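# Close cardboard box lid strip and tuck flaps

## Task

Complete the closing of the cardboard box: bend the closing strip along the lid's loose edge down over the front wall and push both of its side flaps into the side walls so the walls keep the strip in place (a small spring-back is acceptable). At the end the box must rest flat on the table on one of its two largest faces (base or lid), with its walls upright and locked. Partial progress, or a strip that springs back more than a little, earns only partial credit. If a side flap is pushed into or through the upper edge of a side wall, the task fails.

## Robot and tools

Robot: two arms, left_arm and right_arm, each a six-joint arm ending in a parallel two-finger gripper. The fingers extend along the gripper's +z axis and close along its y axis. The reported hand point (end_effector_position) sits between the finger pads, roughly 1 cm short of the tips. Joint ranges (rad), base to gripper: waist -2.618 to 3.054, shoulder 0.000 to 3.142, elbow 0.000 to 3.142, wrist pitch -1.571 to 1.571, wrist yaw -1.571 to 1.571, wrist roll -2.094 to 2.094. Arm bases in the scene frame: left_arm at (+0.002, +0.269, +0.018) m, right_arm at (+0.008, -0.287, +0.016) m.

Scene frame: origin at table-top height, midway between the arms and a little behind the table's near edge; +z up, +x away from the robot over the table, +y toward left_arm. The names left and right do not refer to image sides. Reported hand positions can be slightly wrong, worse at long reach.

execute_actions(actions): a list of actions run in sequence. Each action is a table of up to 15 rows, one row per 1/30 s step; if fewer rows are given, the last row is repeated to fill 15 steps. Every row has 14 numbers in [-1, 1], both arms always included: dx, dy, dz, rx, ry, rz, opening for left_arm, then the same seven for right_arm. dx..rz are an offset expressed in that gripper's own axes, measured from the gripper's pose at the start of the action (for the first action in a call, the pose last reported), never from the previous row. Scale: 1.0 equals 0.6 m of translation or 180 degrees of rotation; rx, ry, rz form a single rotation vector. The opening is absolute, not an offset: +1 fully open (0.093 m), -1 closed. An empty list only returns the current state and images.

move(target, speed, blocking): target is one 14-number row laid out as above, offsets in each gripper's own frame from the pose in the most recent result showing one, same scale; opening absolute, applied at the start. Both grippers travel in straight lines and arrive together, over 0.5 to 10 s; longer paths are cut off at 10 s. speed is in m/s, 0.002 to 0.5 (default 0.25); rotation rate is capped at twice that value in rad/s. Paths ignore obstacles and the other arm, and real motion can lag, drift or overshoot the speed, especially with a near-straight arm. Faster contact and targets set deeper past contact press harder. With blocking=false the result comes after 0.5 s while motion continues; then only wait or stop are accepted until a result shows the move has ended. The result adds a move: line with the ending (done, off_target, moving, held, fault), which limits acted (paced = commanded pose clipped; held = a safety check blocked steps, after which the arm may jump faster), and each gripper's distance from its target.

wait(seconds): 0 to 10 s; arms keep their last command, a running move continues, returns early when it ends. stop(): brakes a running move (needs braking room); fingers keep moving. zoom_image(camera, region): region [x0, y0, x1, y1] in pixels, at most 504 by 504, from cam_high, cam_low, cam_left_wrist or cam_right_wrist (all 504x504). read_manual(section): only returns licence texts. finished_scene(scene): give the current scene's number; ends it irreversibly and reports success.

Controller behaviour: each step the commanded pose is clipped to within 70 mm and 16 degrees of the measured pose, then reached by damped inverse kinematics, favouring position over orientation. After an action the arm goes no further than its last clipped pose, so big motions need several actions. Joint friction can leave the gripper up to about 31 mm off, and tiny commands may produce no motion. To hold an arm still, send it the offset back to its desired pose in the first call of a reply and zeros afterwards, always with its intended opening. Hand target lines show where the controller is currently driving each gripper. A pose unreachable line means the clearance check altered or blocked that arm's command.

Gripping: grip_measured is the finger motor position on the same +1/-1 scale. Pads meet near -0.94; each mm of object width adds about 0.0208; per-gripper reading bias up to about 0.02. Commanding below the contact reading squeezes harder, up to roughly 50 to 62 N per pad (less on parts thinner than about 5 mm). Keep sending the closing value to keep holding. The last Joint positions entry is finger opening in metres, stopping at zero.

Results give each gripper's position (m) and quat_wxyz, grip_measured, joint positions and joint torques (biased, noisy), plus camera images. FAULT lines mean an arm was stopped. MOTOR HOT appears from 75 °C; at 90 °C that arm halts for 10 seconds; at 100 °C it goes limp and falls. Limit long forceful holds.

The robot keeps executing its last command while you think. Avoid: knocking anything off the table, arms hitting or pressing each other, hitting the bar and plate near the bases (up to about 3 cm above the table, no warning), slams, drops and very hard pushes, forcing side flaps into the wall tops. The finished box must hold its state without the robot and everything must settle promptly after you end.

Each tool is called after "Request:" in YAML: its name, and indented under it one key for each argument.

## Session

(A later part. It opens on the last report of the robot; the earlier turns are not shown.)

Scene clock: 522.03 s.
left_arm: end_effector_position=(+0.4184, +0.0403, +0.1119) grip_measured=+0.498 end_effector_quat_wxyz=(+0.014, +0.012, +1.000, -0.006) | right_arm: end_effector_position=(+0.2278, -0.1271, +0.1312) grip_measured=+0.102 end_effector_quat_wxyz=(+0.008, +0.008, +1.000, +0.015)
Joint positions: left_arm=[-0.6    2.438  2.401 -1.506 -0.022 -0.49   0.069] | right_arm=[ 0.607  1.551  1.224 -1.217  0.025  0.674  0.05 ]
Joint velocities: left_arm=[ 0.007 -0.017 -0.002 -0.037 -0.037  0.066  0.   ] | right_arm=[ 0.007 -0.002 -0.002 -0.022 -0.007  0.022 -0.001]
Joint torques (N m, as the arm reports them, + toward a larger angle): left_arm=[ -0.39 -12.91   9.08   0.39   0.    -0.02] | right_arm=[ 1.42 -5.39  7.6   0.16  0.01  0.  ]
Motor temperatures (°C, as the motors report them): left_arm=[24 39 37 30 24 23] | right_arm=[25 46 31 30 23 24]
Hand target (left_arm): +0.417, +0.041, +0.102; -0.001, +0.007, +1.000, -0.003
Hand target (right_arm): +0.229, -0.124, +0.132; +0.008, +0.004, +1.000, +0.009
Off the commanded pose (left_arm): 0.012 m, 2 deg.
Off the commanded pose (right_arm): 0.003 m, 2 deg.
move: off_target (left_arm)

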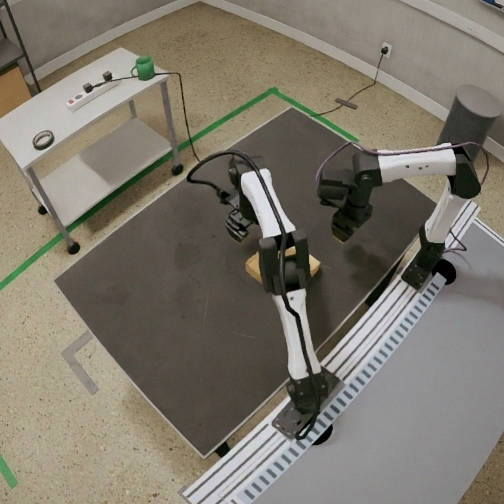

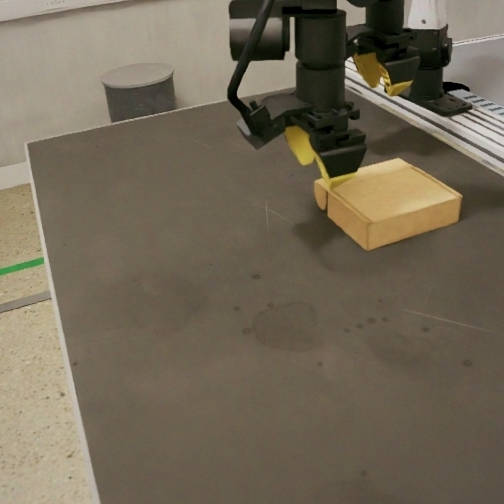

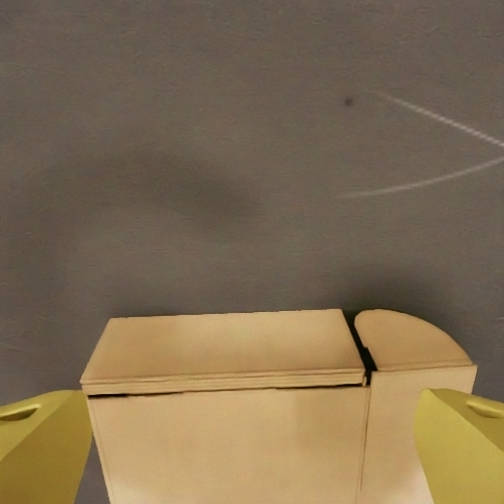

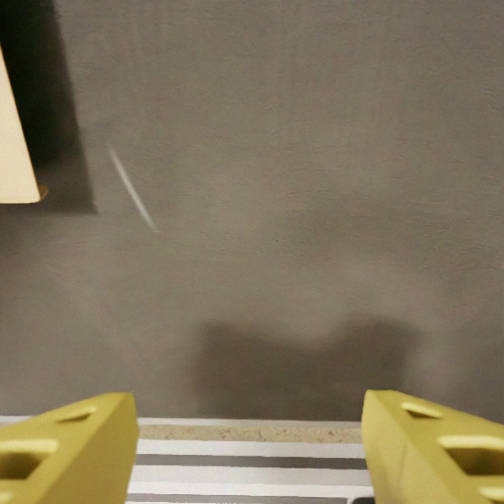

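Request:
move:
  target: [0,0.017,0.14,0,0,0,0.5,0,0,0,0,0,0,0.1]
  speed: 0.1

Request:
move:
  target: [0.18,0,0,0,0,0,0.5,0,0,0,0,0,0,0.1]
  speed: 0.04

Scene clock: 530.03 s.
left_arm: end_effector_position=(+0.4224, +0.0443, +0.0296) grip_measured=+0.498 end_effector_quat_wxyz=(+0.014, +0.011, +1.000, -0.006) | right_arm: end_effector_position=(+0.2278, -0.1272, +0.1312) grip_measured=+0.102 end_effector_quat_wxyz=(+0.008, +0.009, +1.000, +0.015)
Joint positions: left_arm=[-0.585  2.429  2.057 -1.171 -0.022 -0.476  0.069] | right_arm=[ 0.607  1.551  1.224 -1.218  0.025  0.675  0.05 ]
Joint velocities: left_arm=[-0.007 -0.002  0.012 -0.037 -0.007  0.022  0.   ] | right_arm=[ 0.012 -0.022 -0.012  0.051 -0.037 -0.037 -0.001]
Joint torques (N m, as the arm reports them, + toward a larger angle): left_arm=[ -0.13 -16.24   5.54   0.74  -0.08   0.13] | right_arm=[ 0.36 -6.79  6.14  0.26 -0.08 -0.06]
Motor temperatures (°C, as the motors report them): left_arm=[24 42 38 29 24 23] | right_arm=[25 45 33 29 23 24]
Hand target (left_arm): +0.421, +0.048, +0.028; +0.014, +0.012, +1.000, -0.006
Hand target (right_arm): +0.228, -0.127, +0.131; +0.009, +0.008, +1.000, +0.016
Off the commanded pose (left_arm): 0.006 m, 0 deg.
Off the commanded pose (right_arm): 0.000 m, 0 deg.
move: done

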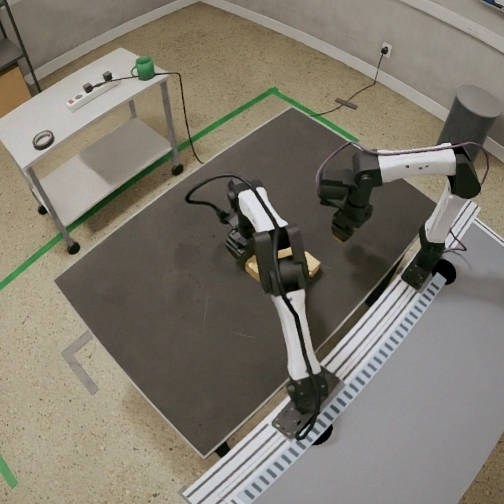

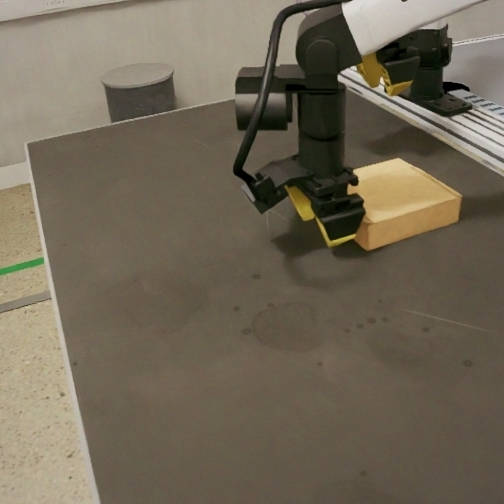

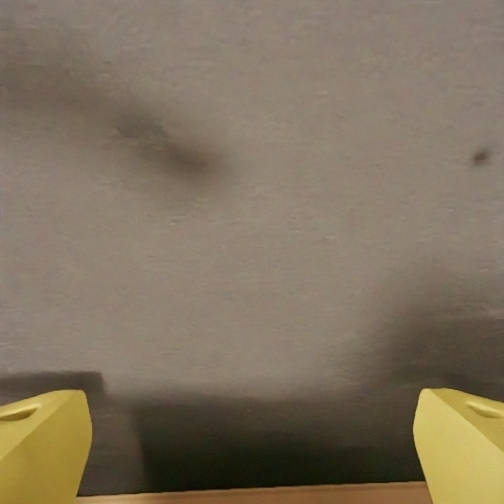

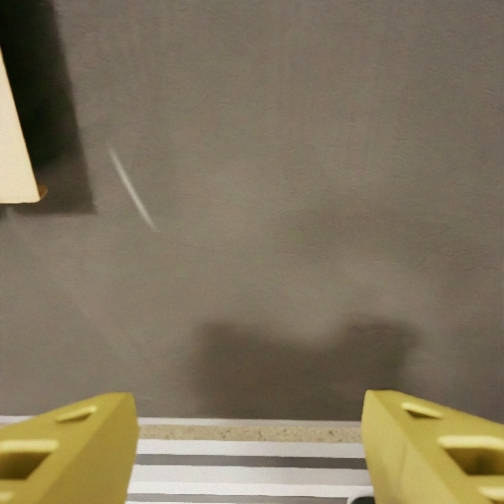

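Scene clock: 533.00 s.
left_arm: end_effector_position=(+0.3194, +0.0463, +0.0260) grip_measured=+0.498 end_effector_quat_wxyz=(+0.010, +0.010, +1.000, -0.005) | right_arm: end_effector_position=(+0.2278, -0.1272, +0.1312) grip_measured=+0.102 end_effector_quat_wxyz=(+0.008, +0.009, +1.000, +0.015)
Joint positions: left_arm=[-0.708  2.085  1.46  -0.93  -0.022 -0.602  0.069] | right_arm=[ 0.607  1.551  1.224 -1.218  0.025  0.675  0.05 ]
Joint velocities: left_arm=[-0.007  0.017 -0.012  0.022 -0.022 -0.037 -0.002] | right_arm=[ 0.002  0.007  0.007 -0.066  0.007  0.007  0.   ]
Joint torques (N m, as the arm reports them, + toward a larger angle): left_arm=[ -1.62 -13.3    4.89   0.76  -0.08  -0.03] | right_arm=[ 0.27 -6.78  6.07  0.27 -0.09 -0.07]
Motor temperatures (°C, as the motors report them): left_arm=[24 44 38 29 24 23] | right_arm=[25 44 33 29 23 24]
Hand target (left_arm): +0.315, +0.045, +0.026; +0.014, +0.011, +1.000, -0.006
Hand target (right_arm): +0.228, -0.127, +0.131; +0.008, +0.009, +1.000, +0.015
Off the commanded pose (left_arm): 0.005 m, 1 deg.
Off the commanded pose (right_arm): 0.000 m, 0 deg.
move: done

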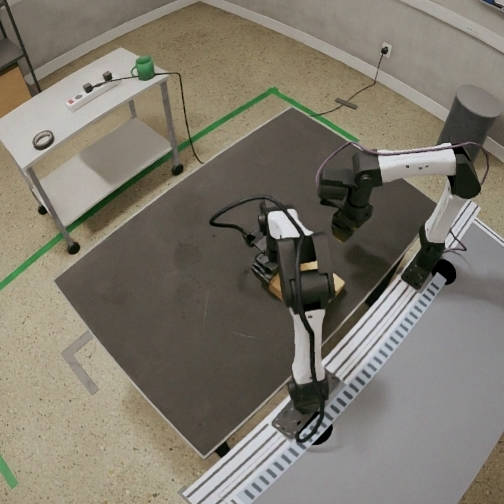

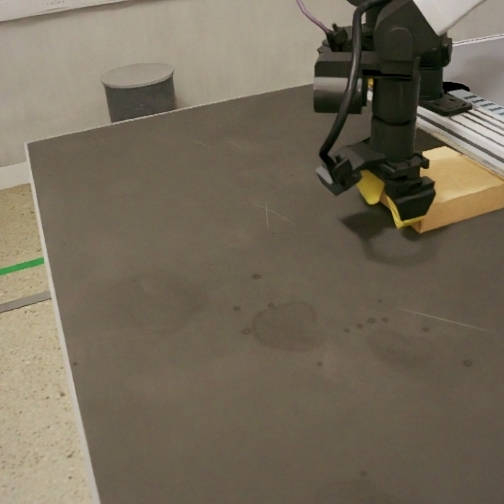

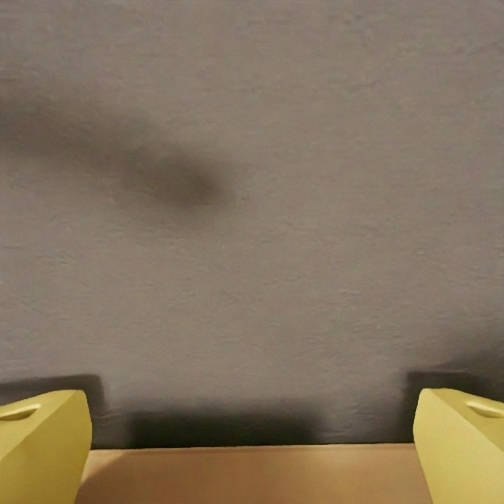

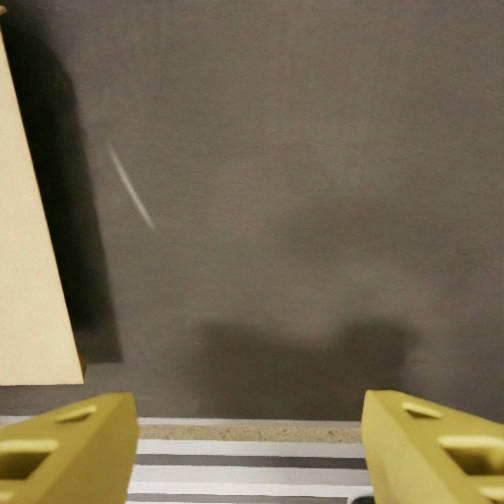

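Request:
move:
  target: [-0.05,-0.065,-0.007,0,0.139,0,0.2,0.03,0.19,0.03,0,0,0,0.1]
  speed: 0.08

Scene clock: 547.07 s.
left_arm: end_effector_position=(+0.3487, +0.0066, +0.0400) grip_measured=+0.202 end_effector_quat_wxyz=(-0.165, +0.011, +0.986, -0.026) | right_arm: end_effector_position=(+0.2077, -0.0212, +0.1163) grip_measured=+0.102 end_effector_quat_wxyz=(+0.003, +0.011, +1.000, +0.013)
Joint positions: left_arm=[-0.658  2.574  2.317 -1.573  0.2   -0.528  0.055] | right_arm=[ 0.897  1.808  1.436 -1.191  0.025  0.97   0.05 ]
Joint velocities: left_arm=[-0.002 -0.017 -0.017 -0.066  0.037 -0.081  0.001] | right_arm=[-0.017  0.012  0.002 -0.007 -0.022  0.037  0.   ]
Joint torques (N m, as the arm reports them, + toward a larger angle): left_arm=[ -0.15 -13.24   8.54  -0.34   0.13   0.08] | right_arm=[ 1.54 -7.75  7.44  0.31 -0.09 -0.05]
Motor temperatures (°C, as the motors report them): left_arm=[24 48 37 28 24 23] | right_arm=[25 44 34 28 23 24]
Hand target (left_arm): +0.348, +0.008, +0.032; -0.178, +0.009, +0.984, -0.024
Hand target (right_arm): +0.209, -0.011, +0.117; +0.006, +0.009, +1.000, +0.020
Off the commanded pose (left_arm): 0.009 m, 6 deg.
Off the commanded pose (right_arm): 0.010 m, 1 deg.
joint sent to its limit (left arm) — the command would take joint 4 (wrist pitch) past its lower limit, so that joint was sent only as far as its limit.
move: off_target (left_arm)

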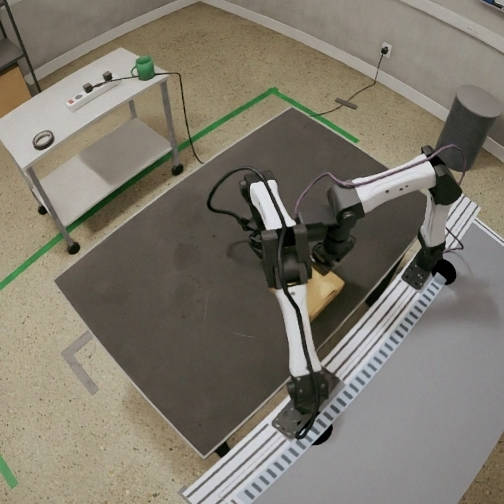

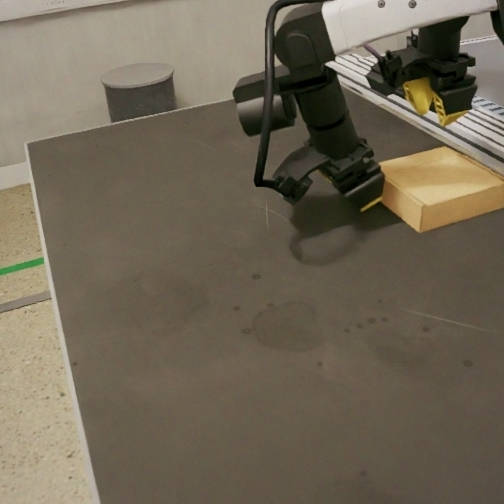

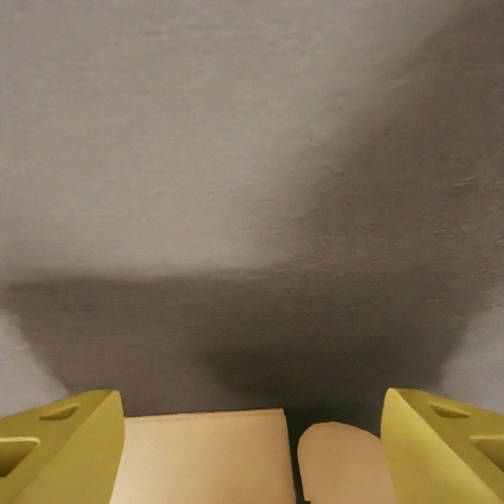

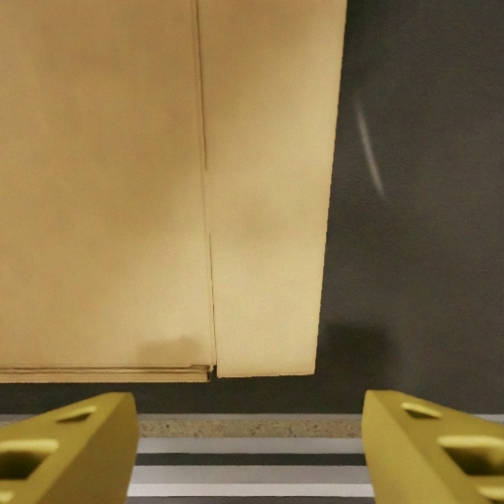

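Request:
move:
  target: [0.03,0,0.01,0,0,0,-0.1,0,0.028,0.125,-0.05,0,0,0.1]
  speed: 0.05

Scene clock: 556.63 s.
left_arm: end_effector_position=(+0.3344, +0.0102, +0.0392) grip_measured=-0.098 end_effector_quat_wxyz=(-0.167, +0.008, +0.986, -0.024) | right_arm: end_effector_position=(+0.2104, +0.0007, +0.0547) grip_measured=+0.102 end_effector_quat_wxyz=(+0.016, +0.012, +0.995, +0.095)
Joint positions: left_arm=[-0.668  2.495  2.165 -1.504  0.202 -0.543  0.04 ] | right_arm=[ 0.885  1.808  1.166 -0.772 -0.051  0.961  0.05 ]
Joint velocities: left_arm=[ 0.032  0.012 -0.012 -0.051  0.022 -0.095  0.001] | right_arm=[-0.002 -0.012  0.002 -0.037 -0.007  0.066  0.001]
Joint torques (N m, as the arm reports them, + toward a larger angle): left_arm=[ -1.74 -16.64   4.89   0.     0.08  -0.04] | right_arm=[-0.54 -7.72  4.11  0.78 -0.25 -0.15]
Motor temperatures (°C, as the motors report them): left_arm=[24 50 38 27 24 23] | right_arm=[25 44 35 28 22 24]
Hand target (left_arm): +0.330, +0.006, +0.040; -0.165, +0.011, +0.986, -0.026
Hand target (right_arm): +0.207, -0.003, +0.042; +0.002, +0.012, +0.996, +0.091
Off the commanded pose (left_arm): 0.006 m, 0 deg.
Off the commanded pose (right_arm): 0.013 m, 1 deg.
move: off_target (right_arm)

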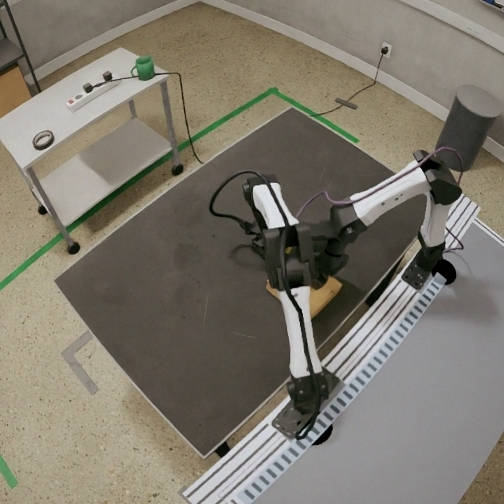

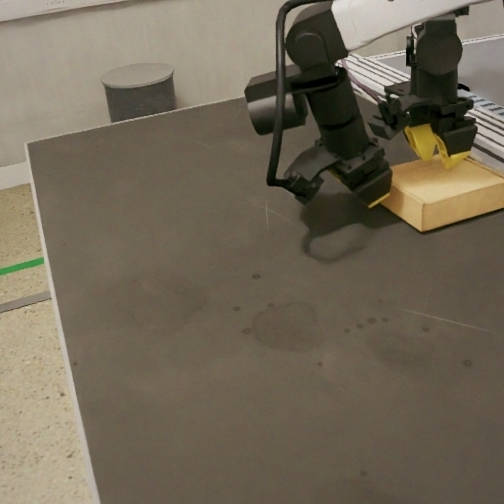

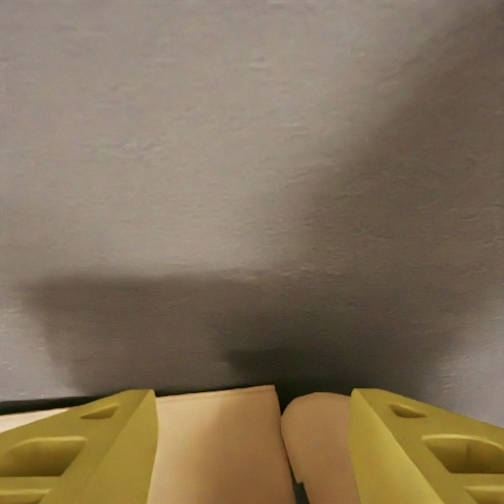

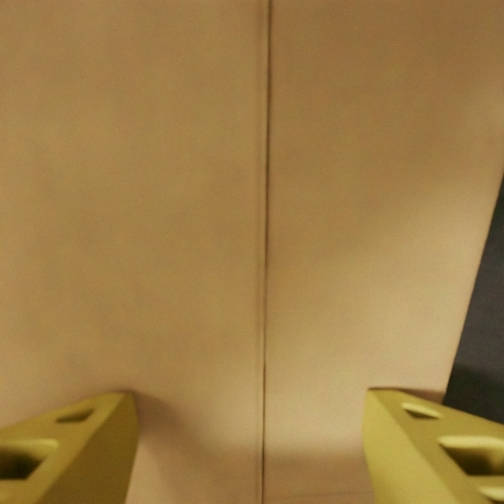

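Request:
move:
  target: [0.034,0,0.033,0,0,0,-0.1,0,0,0.02,0.04,0,0,0.1]
  speed: 0.02

Scene clock: 566.67 s.
left_arm: end_effector_position=(+0.3140, +0.0132, +0.0261) grip_measured=-0.098 end_effector_quat_wxyz=(-0.169, +0.005, +0.985, -0.020) | right_arm: end_effector_position=(+0.2118, +0.0030, +0.0529) grip_measured=+0.102 end_effector_quat_wxyz=(+0.016, +0.016, +0.998, +0.054)
Joint positions: left_arm=[-0.689  2.417  1.97  -1.389  0.203 -0.569  0.04 ] | right_arm=[ 0.91   1.875  1.255 -0.862  0.001  0.99   0.05 ]
Joint velocities: left_arm=[-0.012  0.007 -0.002 -0.022 -0.022 -0.037 -0.001] | right_arm=[-0.012 -0.002 -0.007  0.007  0.037  0.007  0.001]
Joint torques (N m, as the arm reports them, + toward a larger angle): left_arm=[ -1.75 -15.96   4.65   0.03   0.13  -0.02] | right_arm=[ 1.54 -6.77  6.65  0.35  0.11  0.  ]
Motor temperatures (°C, as the motors report them): left_arm=[24 55 37 27 24 23] | right_arm=[25 44 35 28 22 24]
Hand target (left_arm): +0.309, +0.009, +0.027; -0.167, +0.008, +0.986, -0.024
Hand target (right_arm): +0.210, +0.003, +0.043; +0.016, +0.012, +0.999, +0.034
Off the commanded pose (left_arm): 0.007 m, 1 deg.
Off the commanded pose (right_arm): 0.010 m, 2 deg.
move: done

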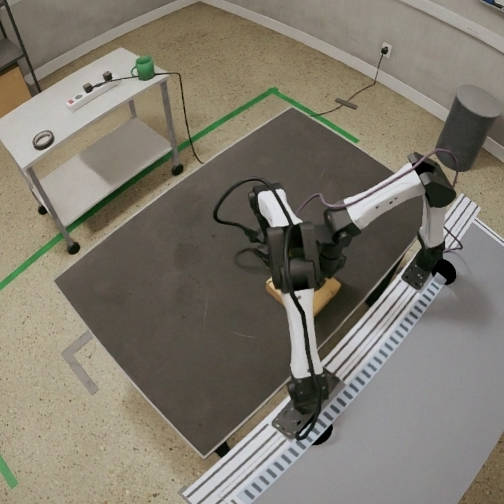

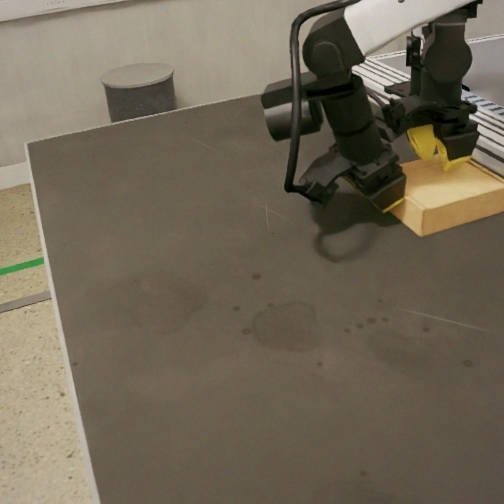

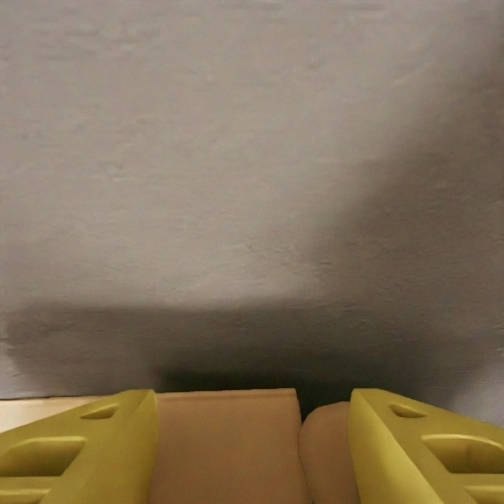

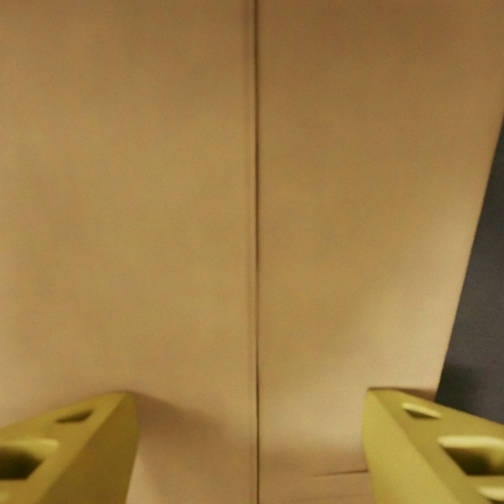

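Request:
move:
  target: [0.012,0,0,0,0,0.04,-0.1,0,0,0.025,-0.03,0,0,0.1]
  speed: 0.02

Request:
zoom_image:
  camera: "cam_left_wrist"
  region: [200,344,420,504]

Scene clock: 575.93 s.
left_arm: end_effector_position=(+0.3157, +0.0130, +0.0258) grip_measured=-0.098 end_effector_quat_wxyz=(-0.161, +0.059, +0.985, -0.030) | right_arm: end_effector_position=(+0.2127, +0.0040, +0.0520) grip_measured=+0.102 end_effector_quat_wxyz=(+0.021, +0.016, +0.995, +0.093)
Joint positions: left_arm=[-0.689  2.409  1.958 -1.372  0.199 -0.462  0.04 ] | right_arm=[ 0.891  1.824  1.175 -0.762 -0.038  0.974  0.05 ]
Joint velocities: left_arm=[-0.007  0.002  0.007 -0.051 -0.022  0.037  0.001] | right_arm=[-0.012 -0.002 -0.002  0.051 -0.007  0.022  0.   ]
Joint torques (N m, as the arm reports them, + toward a larger angle): left_arm=[ -1.43 -16.     4.56  -0.22   0.16   0.17] | right_arm=[-0.21 -8.15  3.78  1.19 -0.2  -0.1 ]
Motor temperatures (°C, as the motors report them): left_arm=[24 57 37 26 24 23] | right_arm=[25 44 35 28 22 24]
Hand target (left_arm): +0.307, +0.013, +0.028; -0.167, +0.067, +0.983, -0.030
Hand target (right_arm): +0.212, +0.004, +0.039; +0.015, +0.015, +0.995, +0.099
Off the commanded pose (left_arm): 0.009 m, 1 deg.
Off the commanded pose (right_arm): 0.014 m, 1 deg.
move: off_target (right_arm)

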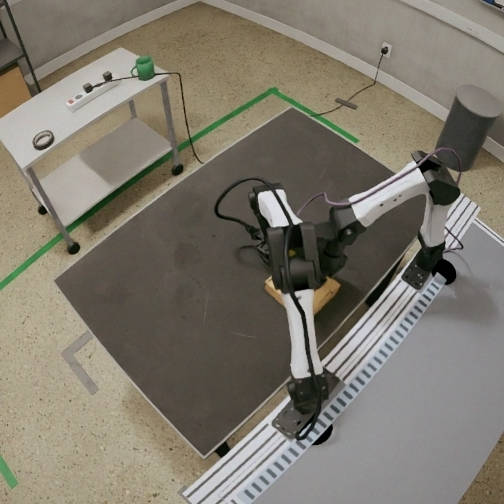

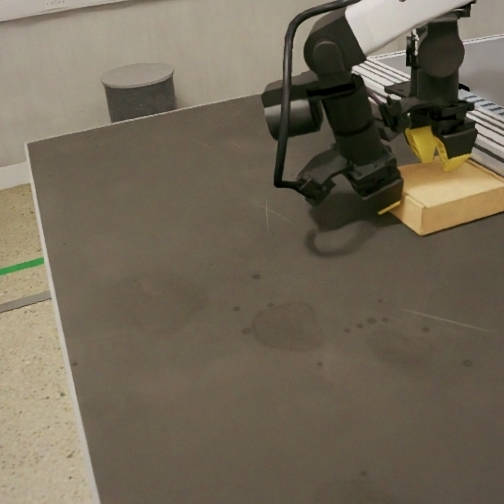

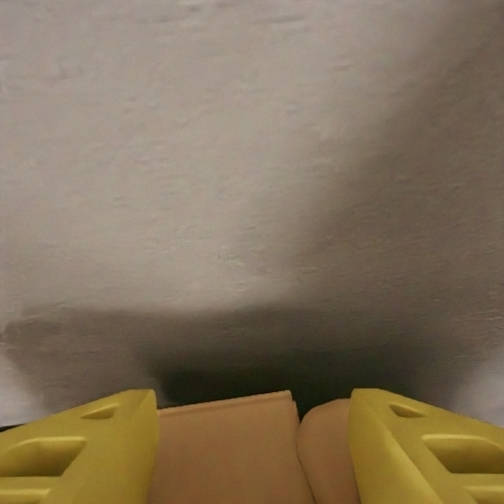

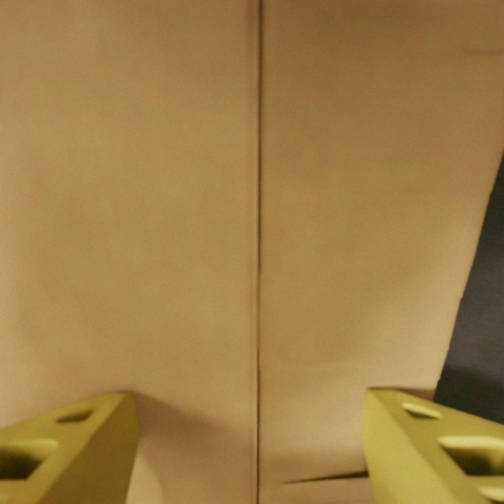

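Region (200, 344, 420, 504) of cam_left_wrist's 504x504 image, scaled by 2.291, with more detail than that image has; it fills the top 367 rows of this view, and the rest is white.

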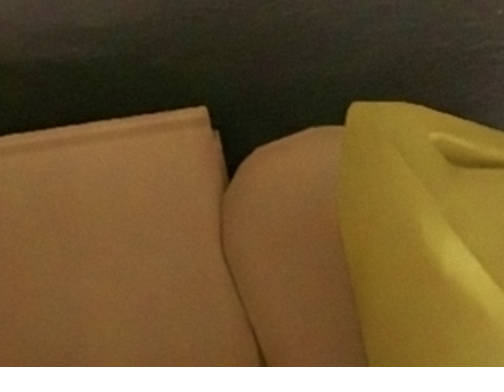

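Request:
move:
  target: [-0.01,0,0,0,0.055,0,-0.1,0,0,0.015,0.075,0,0,0.1]
  speed: 0.03

Request:
move:
  target: [0.022,0,0.008,0,0,0,-0.1,0,0,0.015,0,0,0,0.1]
  speed: 0.02

Request:
zoom_image:
  camera: "cam_left_wrist"
  region: [200,344,420,504]

Scene clock: 585.80 s.
left_arm: end_effector_position=(+0.3208, +0.0115, +0.0313) grip_measured=-0.098 end_effector_quat_wxyz=(-0.216, +0.061, +0.974, -0.037) | right_arm: end_effector_position=(+0.2143, +0.0036, +0.0545) grip_measured=+0.102 end_effector_quat_wxyz=(+0.020, +0.021, +1.000, -0.006)
Joint positions: left_arm=[-0.662  2.548  2.198 -1.574  0.256 -0.409  0.04 ] | right_arm=[ 0.94   1.961  1.383 -1.     0.075  1.033  0.05 ]
Joint velocities: left_arm=[-0.007  0.012  0.002  0.051  0.037  0.007  0.001] | right_arm=[-0.002  0.007 -0.017  0.051  0.066 -0.066  0.001]
Joint torques (N m, as the arm reports them, + toward a larger angle): left_arm=[ -0.13 -12.89   8.31  -0.61   0.16   0.17] | right_arm=[ 1.35 -7.28  6.49  0.2   0.14 -0.01]
Motor temperatures (°C, as the motors report them): left_arm=[24 59 37 26 24 23] | right_arm=[25 44 34 29 22 24]
Hand target (left_arm): +0.321, +0.013, +0.024; -0.228, +0.059, +0.971, -0.036
Hand target (right_arm): +0.212, +0.006, +0.043; +0.020, +0.017, +0.999, -0.023
Off the commanded pose (left_arm): 0.007 m, 4 deg.
Off the commanded pose (right_arm): 0.012 m, 2 deg.
joint sent to its limit (left arm) — the command would take joint 4 (wrist pitch) past its lower limit, so that joint was sent only as far as its limit.
move: off_target (left_arm, right_arm)

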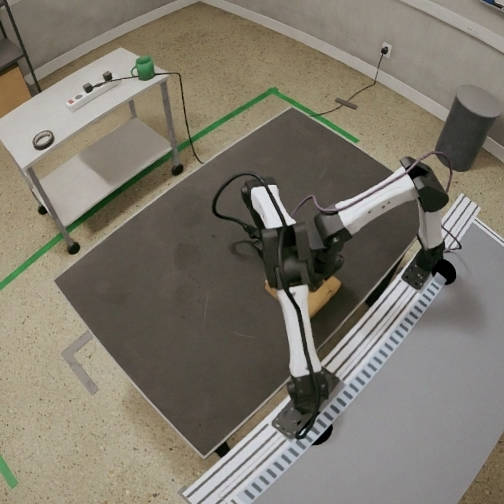

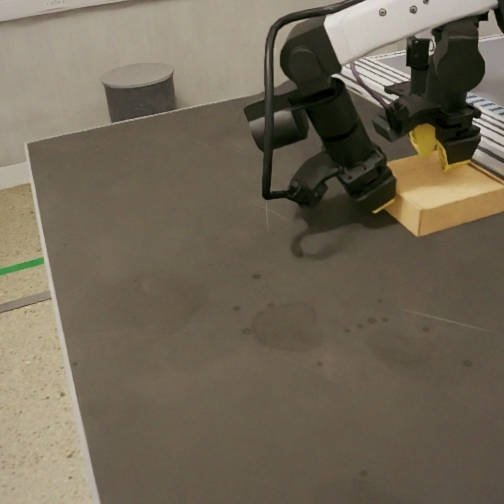

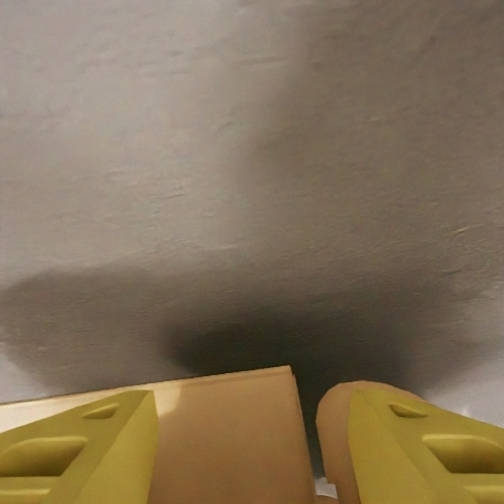

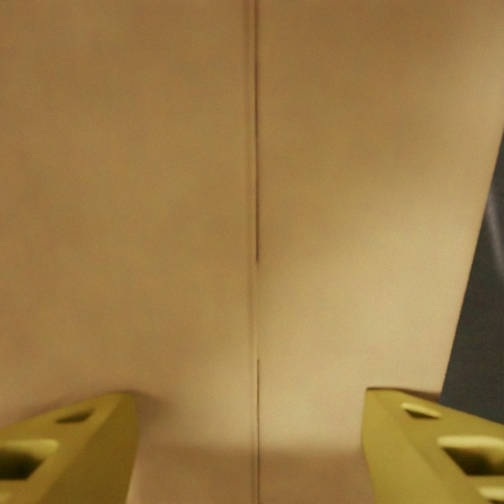

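Scene clock: 586.73 s.
left_arm: end_effector_position=(+0.3150, +0.0153, +0.0312) grip_measured=-0.098 end_effector_quat_wxyz=(-0.212, +0.057, +0.975, -0.039) | right_arm: end_effector_position=(+0.2143, +0.0040, +0.0557) grip_measured=+0.102 end_effector_quat_wxyz=(+0.021, +0.021, +1.000, -0.005)
Joint positions: left_arm=[-0.662  2.497  2.105 -1.523  0.256 -0.419  0.04 ] | right_arm=[ 0.94   1.958  1.383 -1.     0.075  1.033  0.05 ]
Joint velocities: left_arm=[ 0.002 -0.012 -0.012  0.022 -0.007 -0.125 -0.   ] | right_arm=[-0.002 -0.002 -0.002 -0.095 -0.081  0.007  0.   ]
Joint torques (N m, as the arm reports them, + toward a larger angle): left_arm=[ -1.93 -16.13   4.35  -0.38   0.15   0.03] | right_arm=[ 0.   -9.32  4.54  0.54 -0.02 -0.09]
Motor temperatures (°C, as the motors report them): left_arm=[24 59 37 26 24 23] | right_arm=[25 44 34 29 22 24]
Hand target (left_arm): +0.307, +0.013, +0.032; -0.216, +0.061, +0.974, -0.037
Hand target (right_arm): +0.214, +0.003, +0.046; +0.020, +0.021, +1.000, -0.006
Off the commanded pose (left_arm): 0.008 m, 1 deg.
Off the commanded pose (right_arm): 0.010 m, 0 deg.
move: done

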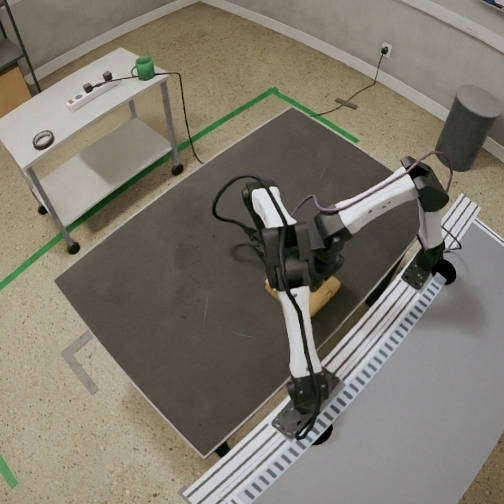

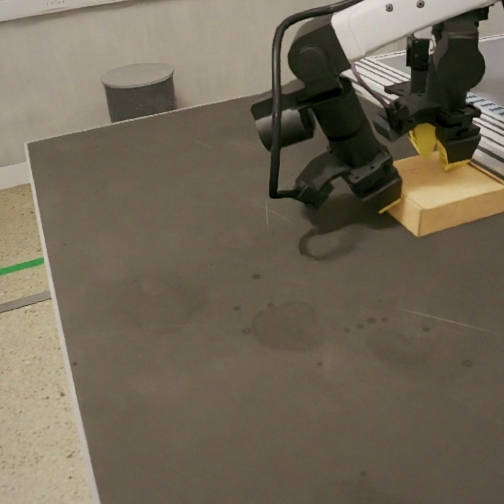

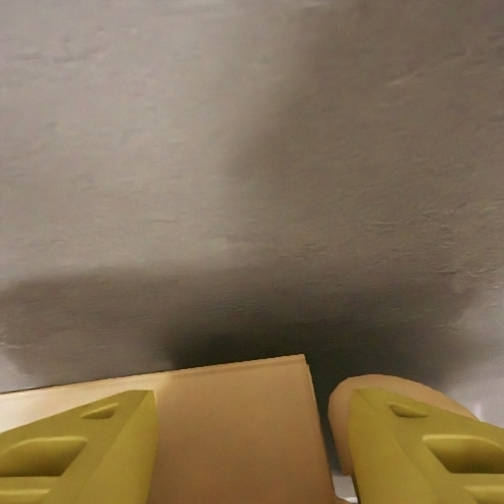

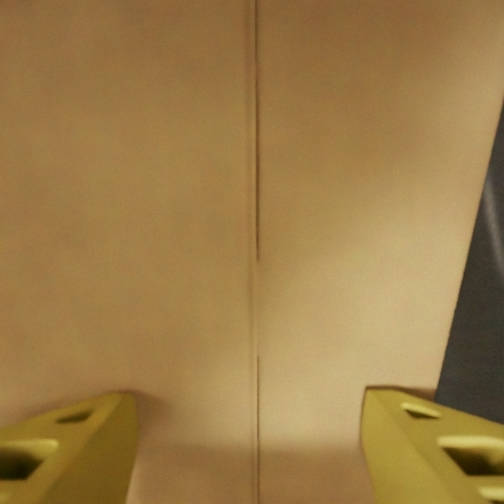

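Region (200, 344, 420, 504) of cam_left_wrist's 504x504 image, scaled by 2.291, with more detail than that image has; it fills the top 367 rows of this view, and the rest is white.

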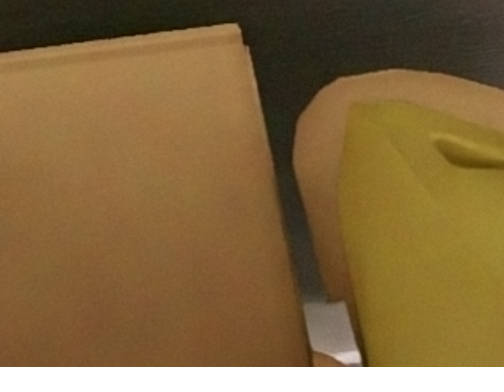

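Request:
move:
  target: [0.013,0,0,0,0,0,0.0,0,0,0.025,-0.06,0,0,0.1]
  speed: 0.02

Request:
zoom_image:
  camera: "cam_left_wrist"
  region: [200,344,420,504]

Scene clock: 596.03 s.
left_arm: end_effector_position=(+0.3133, +0.0166, +0.0321) grip_measured=-0.002 end_effector_quat_wxyz=(-0.210, +0.057, +0.975, -0.039) | right_arm: end_effector_position=(+0.2163, +0.0049, +0.0530) grip_measured=+0.102 end_effector_quat_wxyz=(+0.028, +0.020, +0.996, +0.084)
Joint positions: left_arm=[-0.662  2.48   2.08  -1.51   0.256 -0.42   0.045] | right_arm=[ 0.895  1.837  1.198 -0.778 -0.015  0.984  0.05 ]
Joint velocities: left_arm=[-0.012  0.007 -0.007  0.007  0.022 -0.051  0.   ] | right_arm=[ 0.007  0.002  0.007  0.095  0.022  0.007 -0.   ]
Joint torques (N m, as the arm reports them, + toward a larger angle): left_arm=[ -1.23 -16.37   4.48  -0.36   0.17  -0.01] | right_arm=[-0.34 -8.7   3.63  0.94 -0.22 -0.13]
Motor temperatures (°C, as the motors report them): left_arm=[24 62 36 26 24 23] | right_arm=[25 45 34 28 22 24]
Hand target (left_arm): +0.308, +0.016, +0.034; -0.212, +0.057, +0.975, -0.039
Hand target (right_arm): +0.215, +0.003, +0.042; +0.021, +0.020, +0.996, +0.088
Off the commanded pose (left_arm): 0.006 m, 0 deg.
Off the commanded pose (right_arm): 0.012 m, 1 deg.
move: off_target (right_arm)

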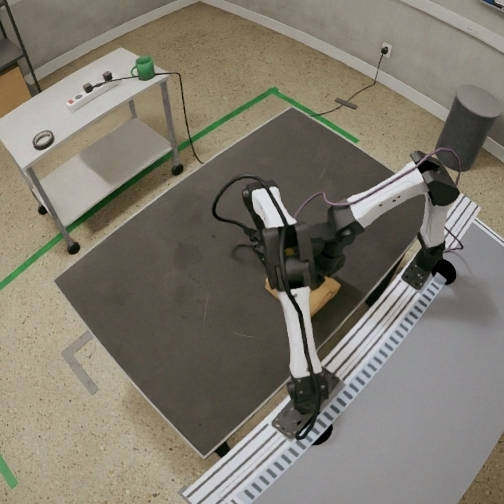

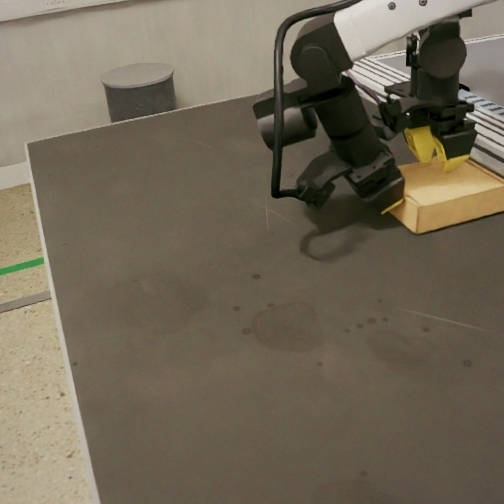

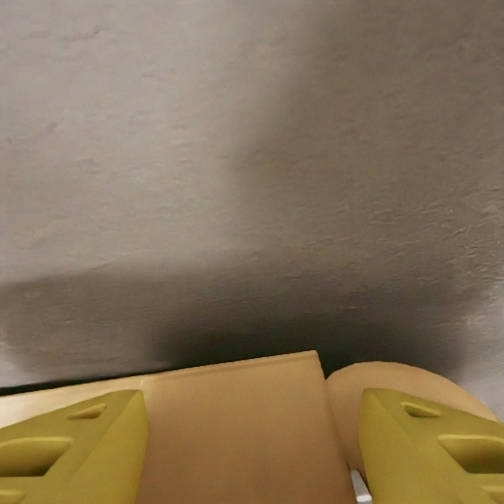

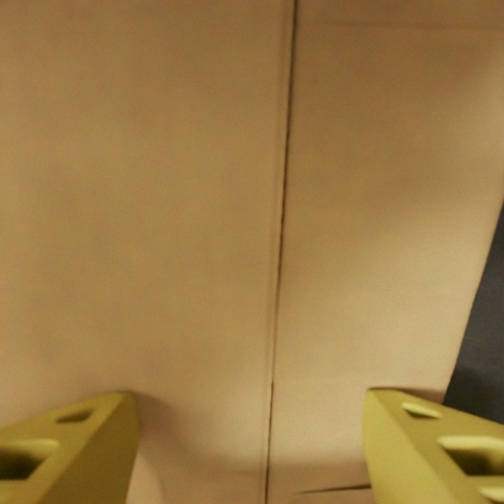

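Region (200, 344, 420, 504) of cam_left_wrist's 504x504 image, scaled by 2.291, with more detail than that image has; it fills the top 367 rows of this view, and the rest is white.

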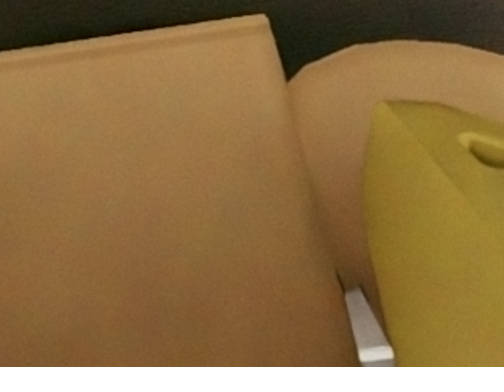

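Request:
move:
  target: [0,0,0,0,0,0,0.0,0,0,0.04,-0.06,0,0,0.1]
  speed: 0.02

Request:
zoom_image:
  camera: "cam_left_wrist"
  region: [0,300,504,504]

Scene clock: 604.83 s.
left_arm: end_effector_position=(+0.3140, +0.0178, +0.0317) grip_measured=-0.002 end_effector_quat_wxyz=(-0.208, +0.057, +0.976, -0.036) | right_arm: end_effector_position=(+0.2196, +0.0166, +0.0452) grip_measured=+0.102 end_effector_quat_wxyz=(+0.033, +0.015, +0.981, +0.188)
Joint positions: left_arm=[-0.662  2.48   2.08  -1.51   0.247 -0.42   0.045] | right_arm=[ 0.848  1.767  1.022 -0.498 -0.141  0.949  0.05 ]
Joint velocities: left_arm=[-0.007 -0.007 -0.002 -0.051 -0.081  0.037  0.   ] | right_arm=[-0.027 -0.017 -0.002  0.081 -0.007  0.037  0.001]
Joint torques (N m, as the arm reports them, + toward a larger angle): left_arm=[ -0.54 -14.97   6.65  -0.39   0.19   0.04] | right_arm=[-0.39 -7.47  3.76  1.18 -0.13 -0.18]
Motor temperatures (°C, as the motors report them): left_arm=[24 63 36 26 24 23] | right_arm=[25 45 33 29 22 24]
Hand target (left_arm): +0.313, +0.017, +0.032; -0.210, +0.057, +0.975, -0.039
Hand target (right_arm): +0.217, +0.008, +0.030; +0.028, +0.018, +0.984, +0.177
Off the commanded pose (left_arm): 0.001 m, 0 deg.
Off the commanded pose (right_arm): 0.018 m, 1 deg.
move: off_target (right_arm)

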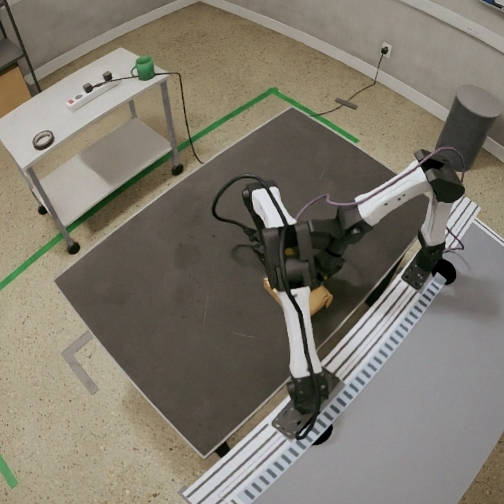

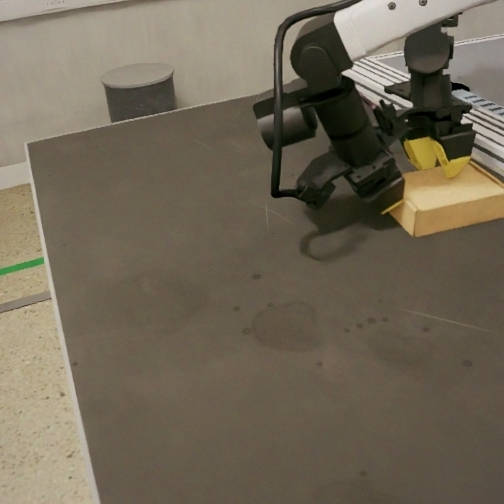

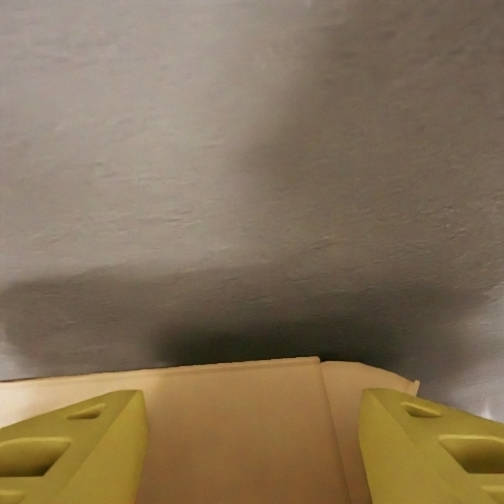

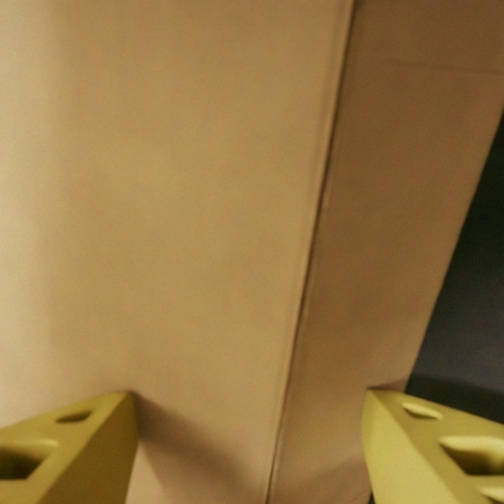

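Region (0, 300, 504, 504) of cam_left_wrist's 504x504 image, scaled by 1.000; it fills the top 204 rows of this view, and the rest is white.

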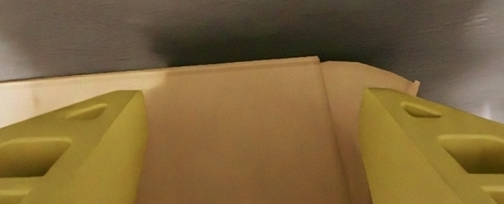

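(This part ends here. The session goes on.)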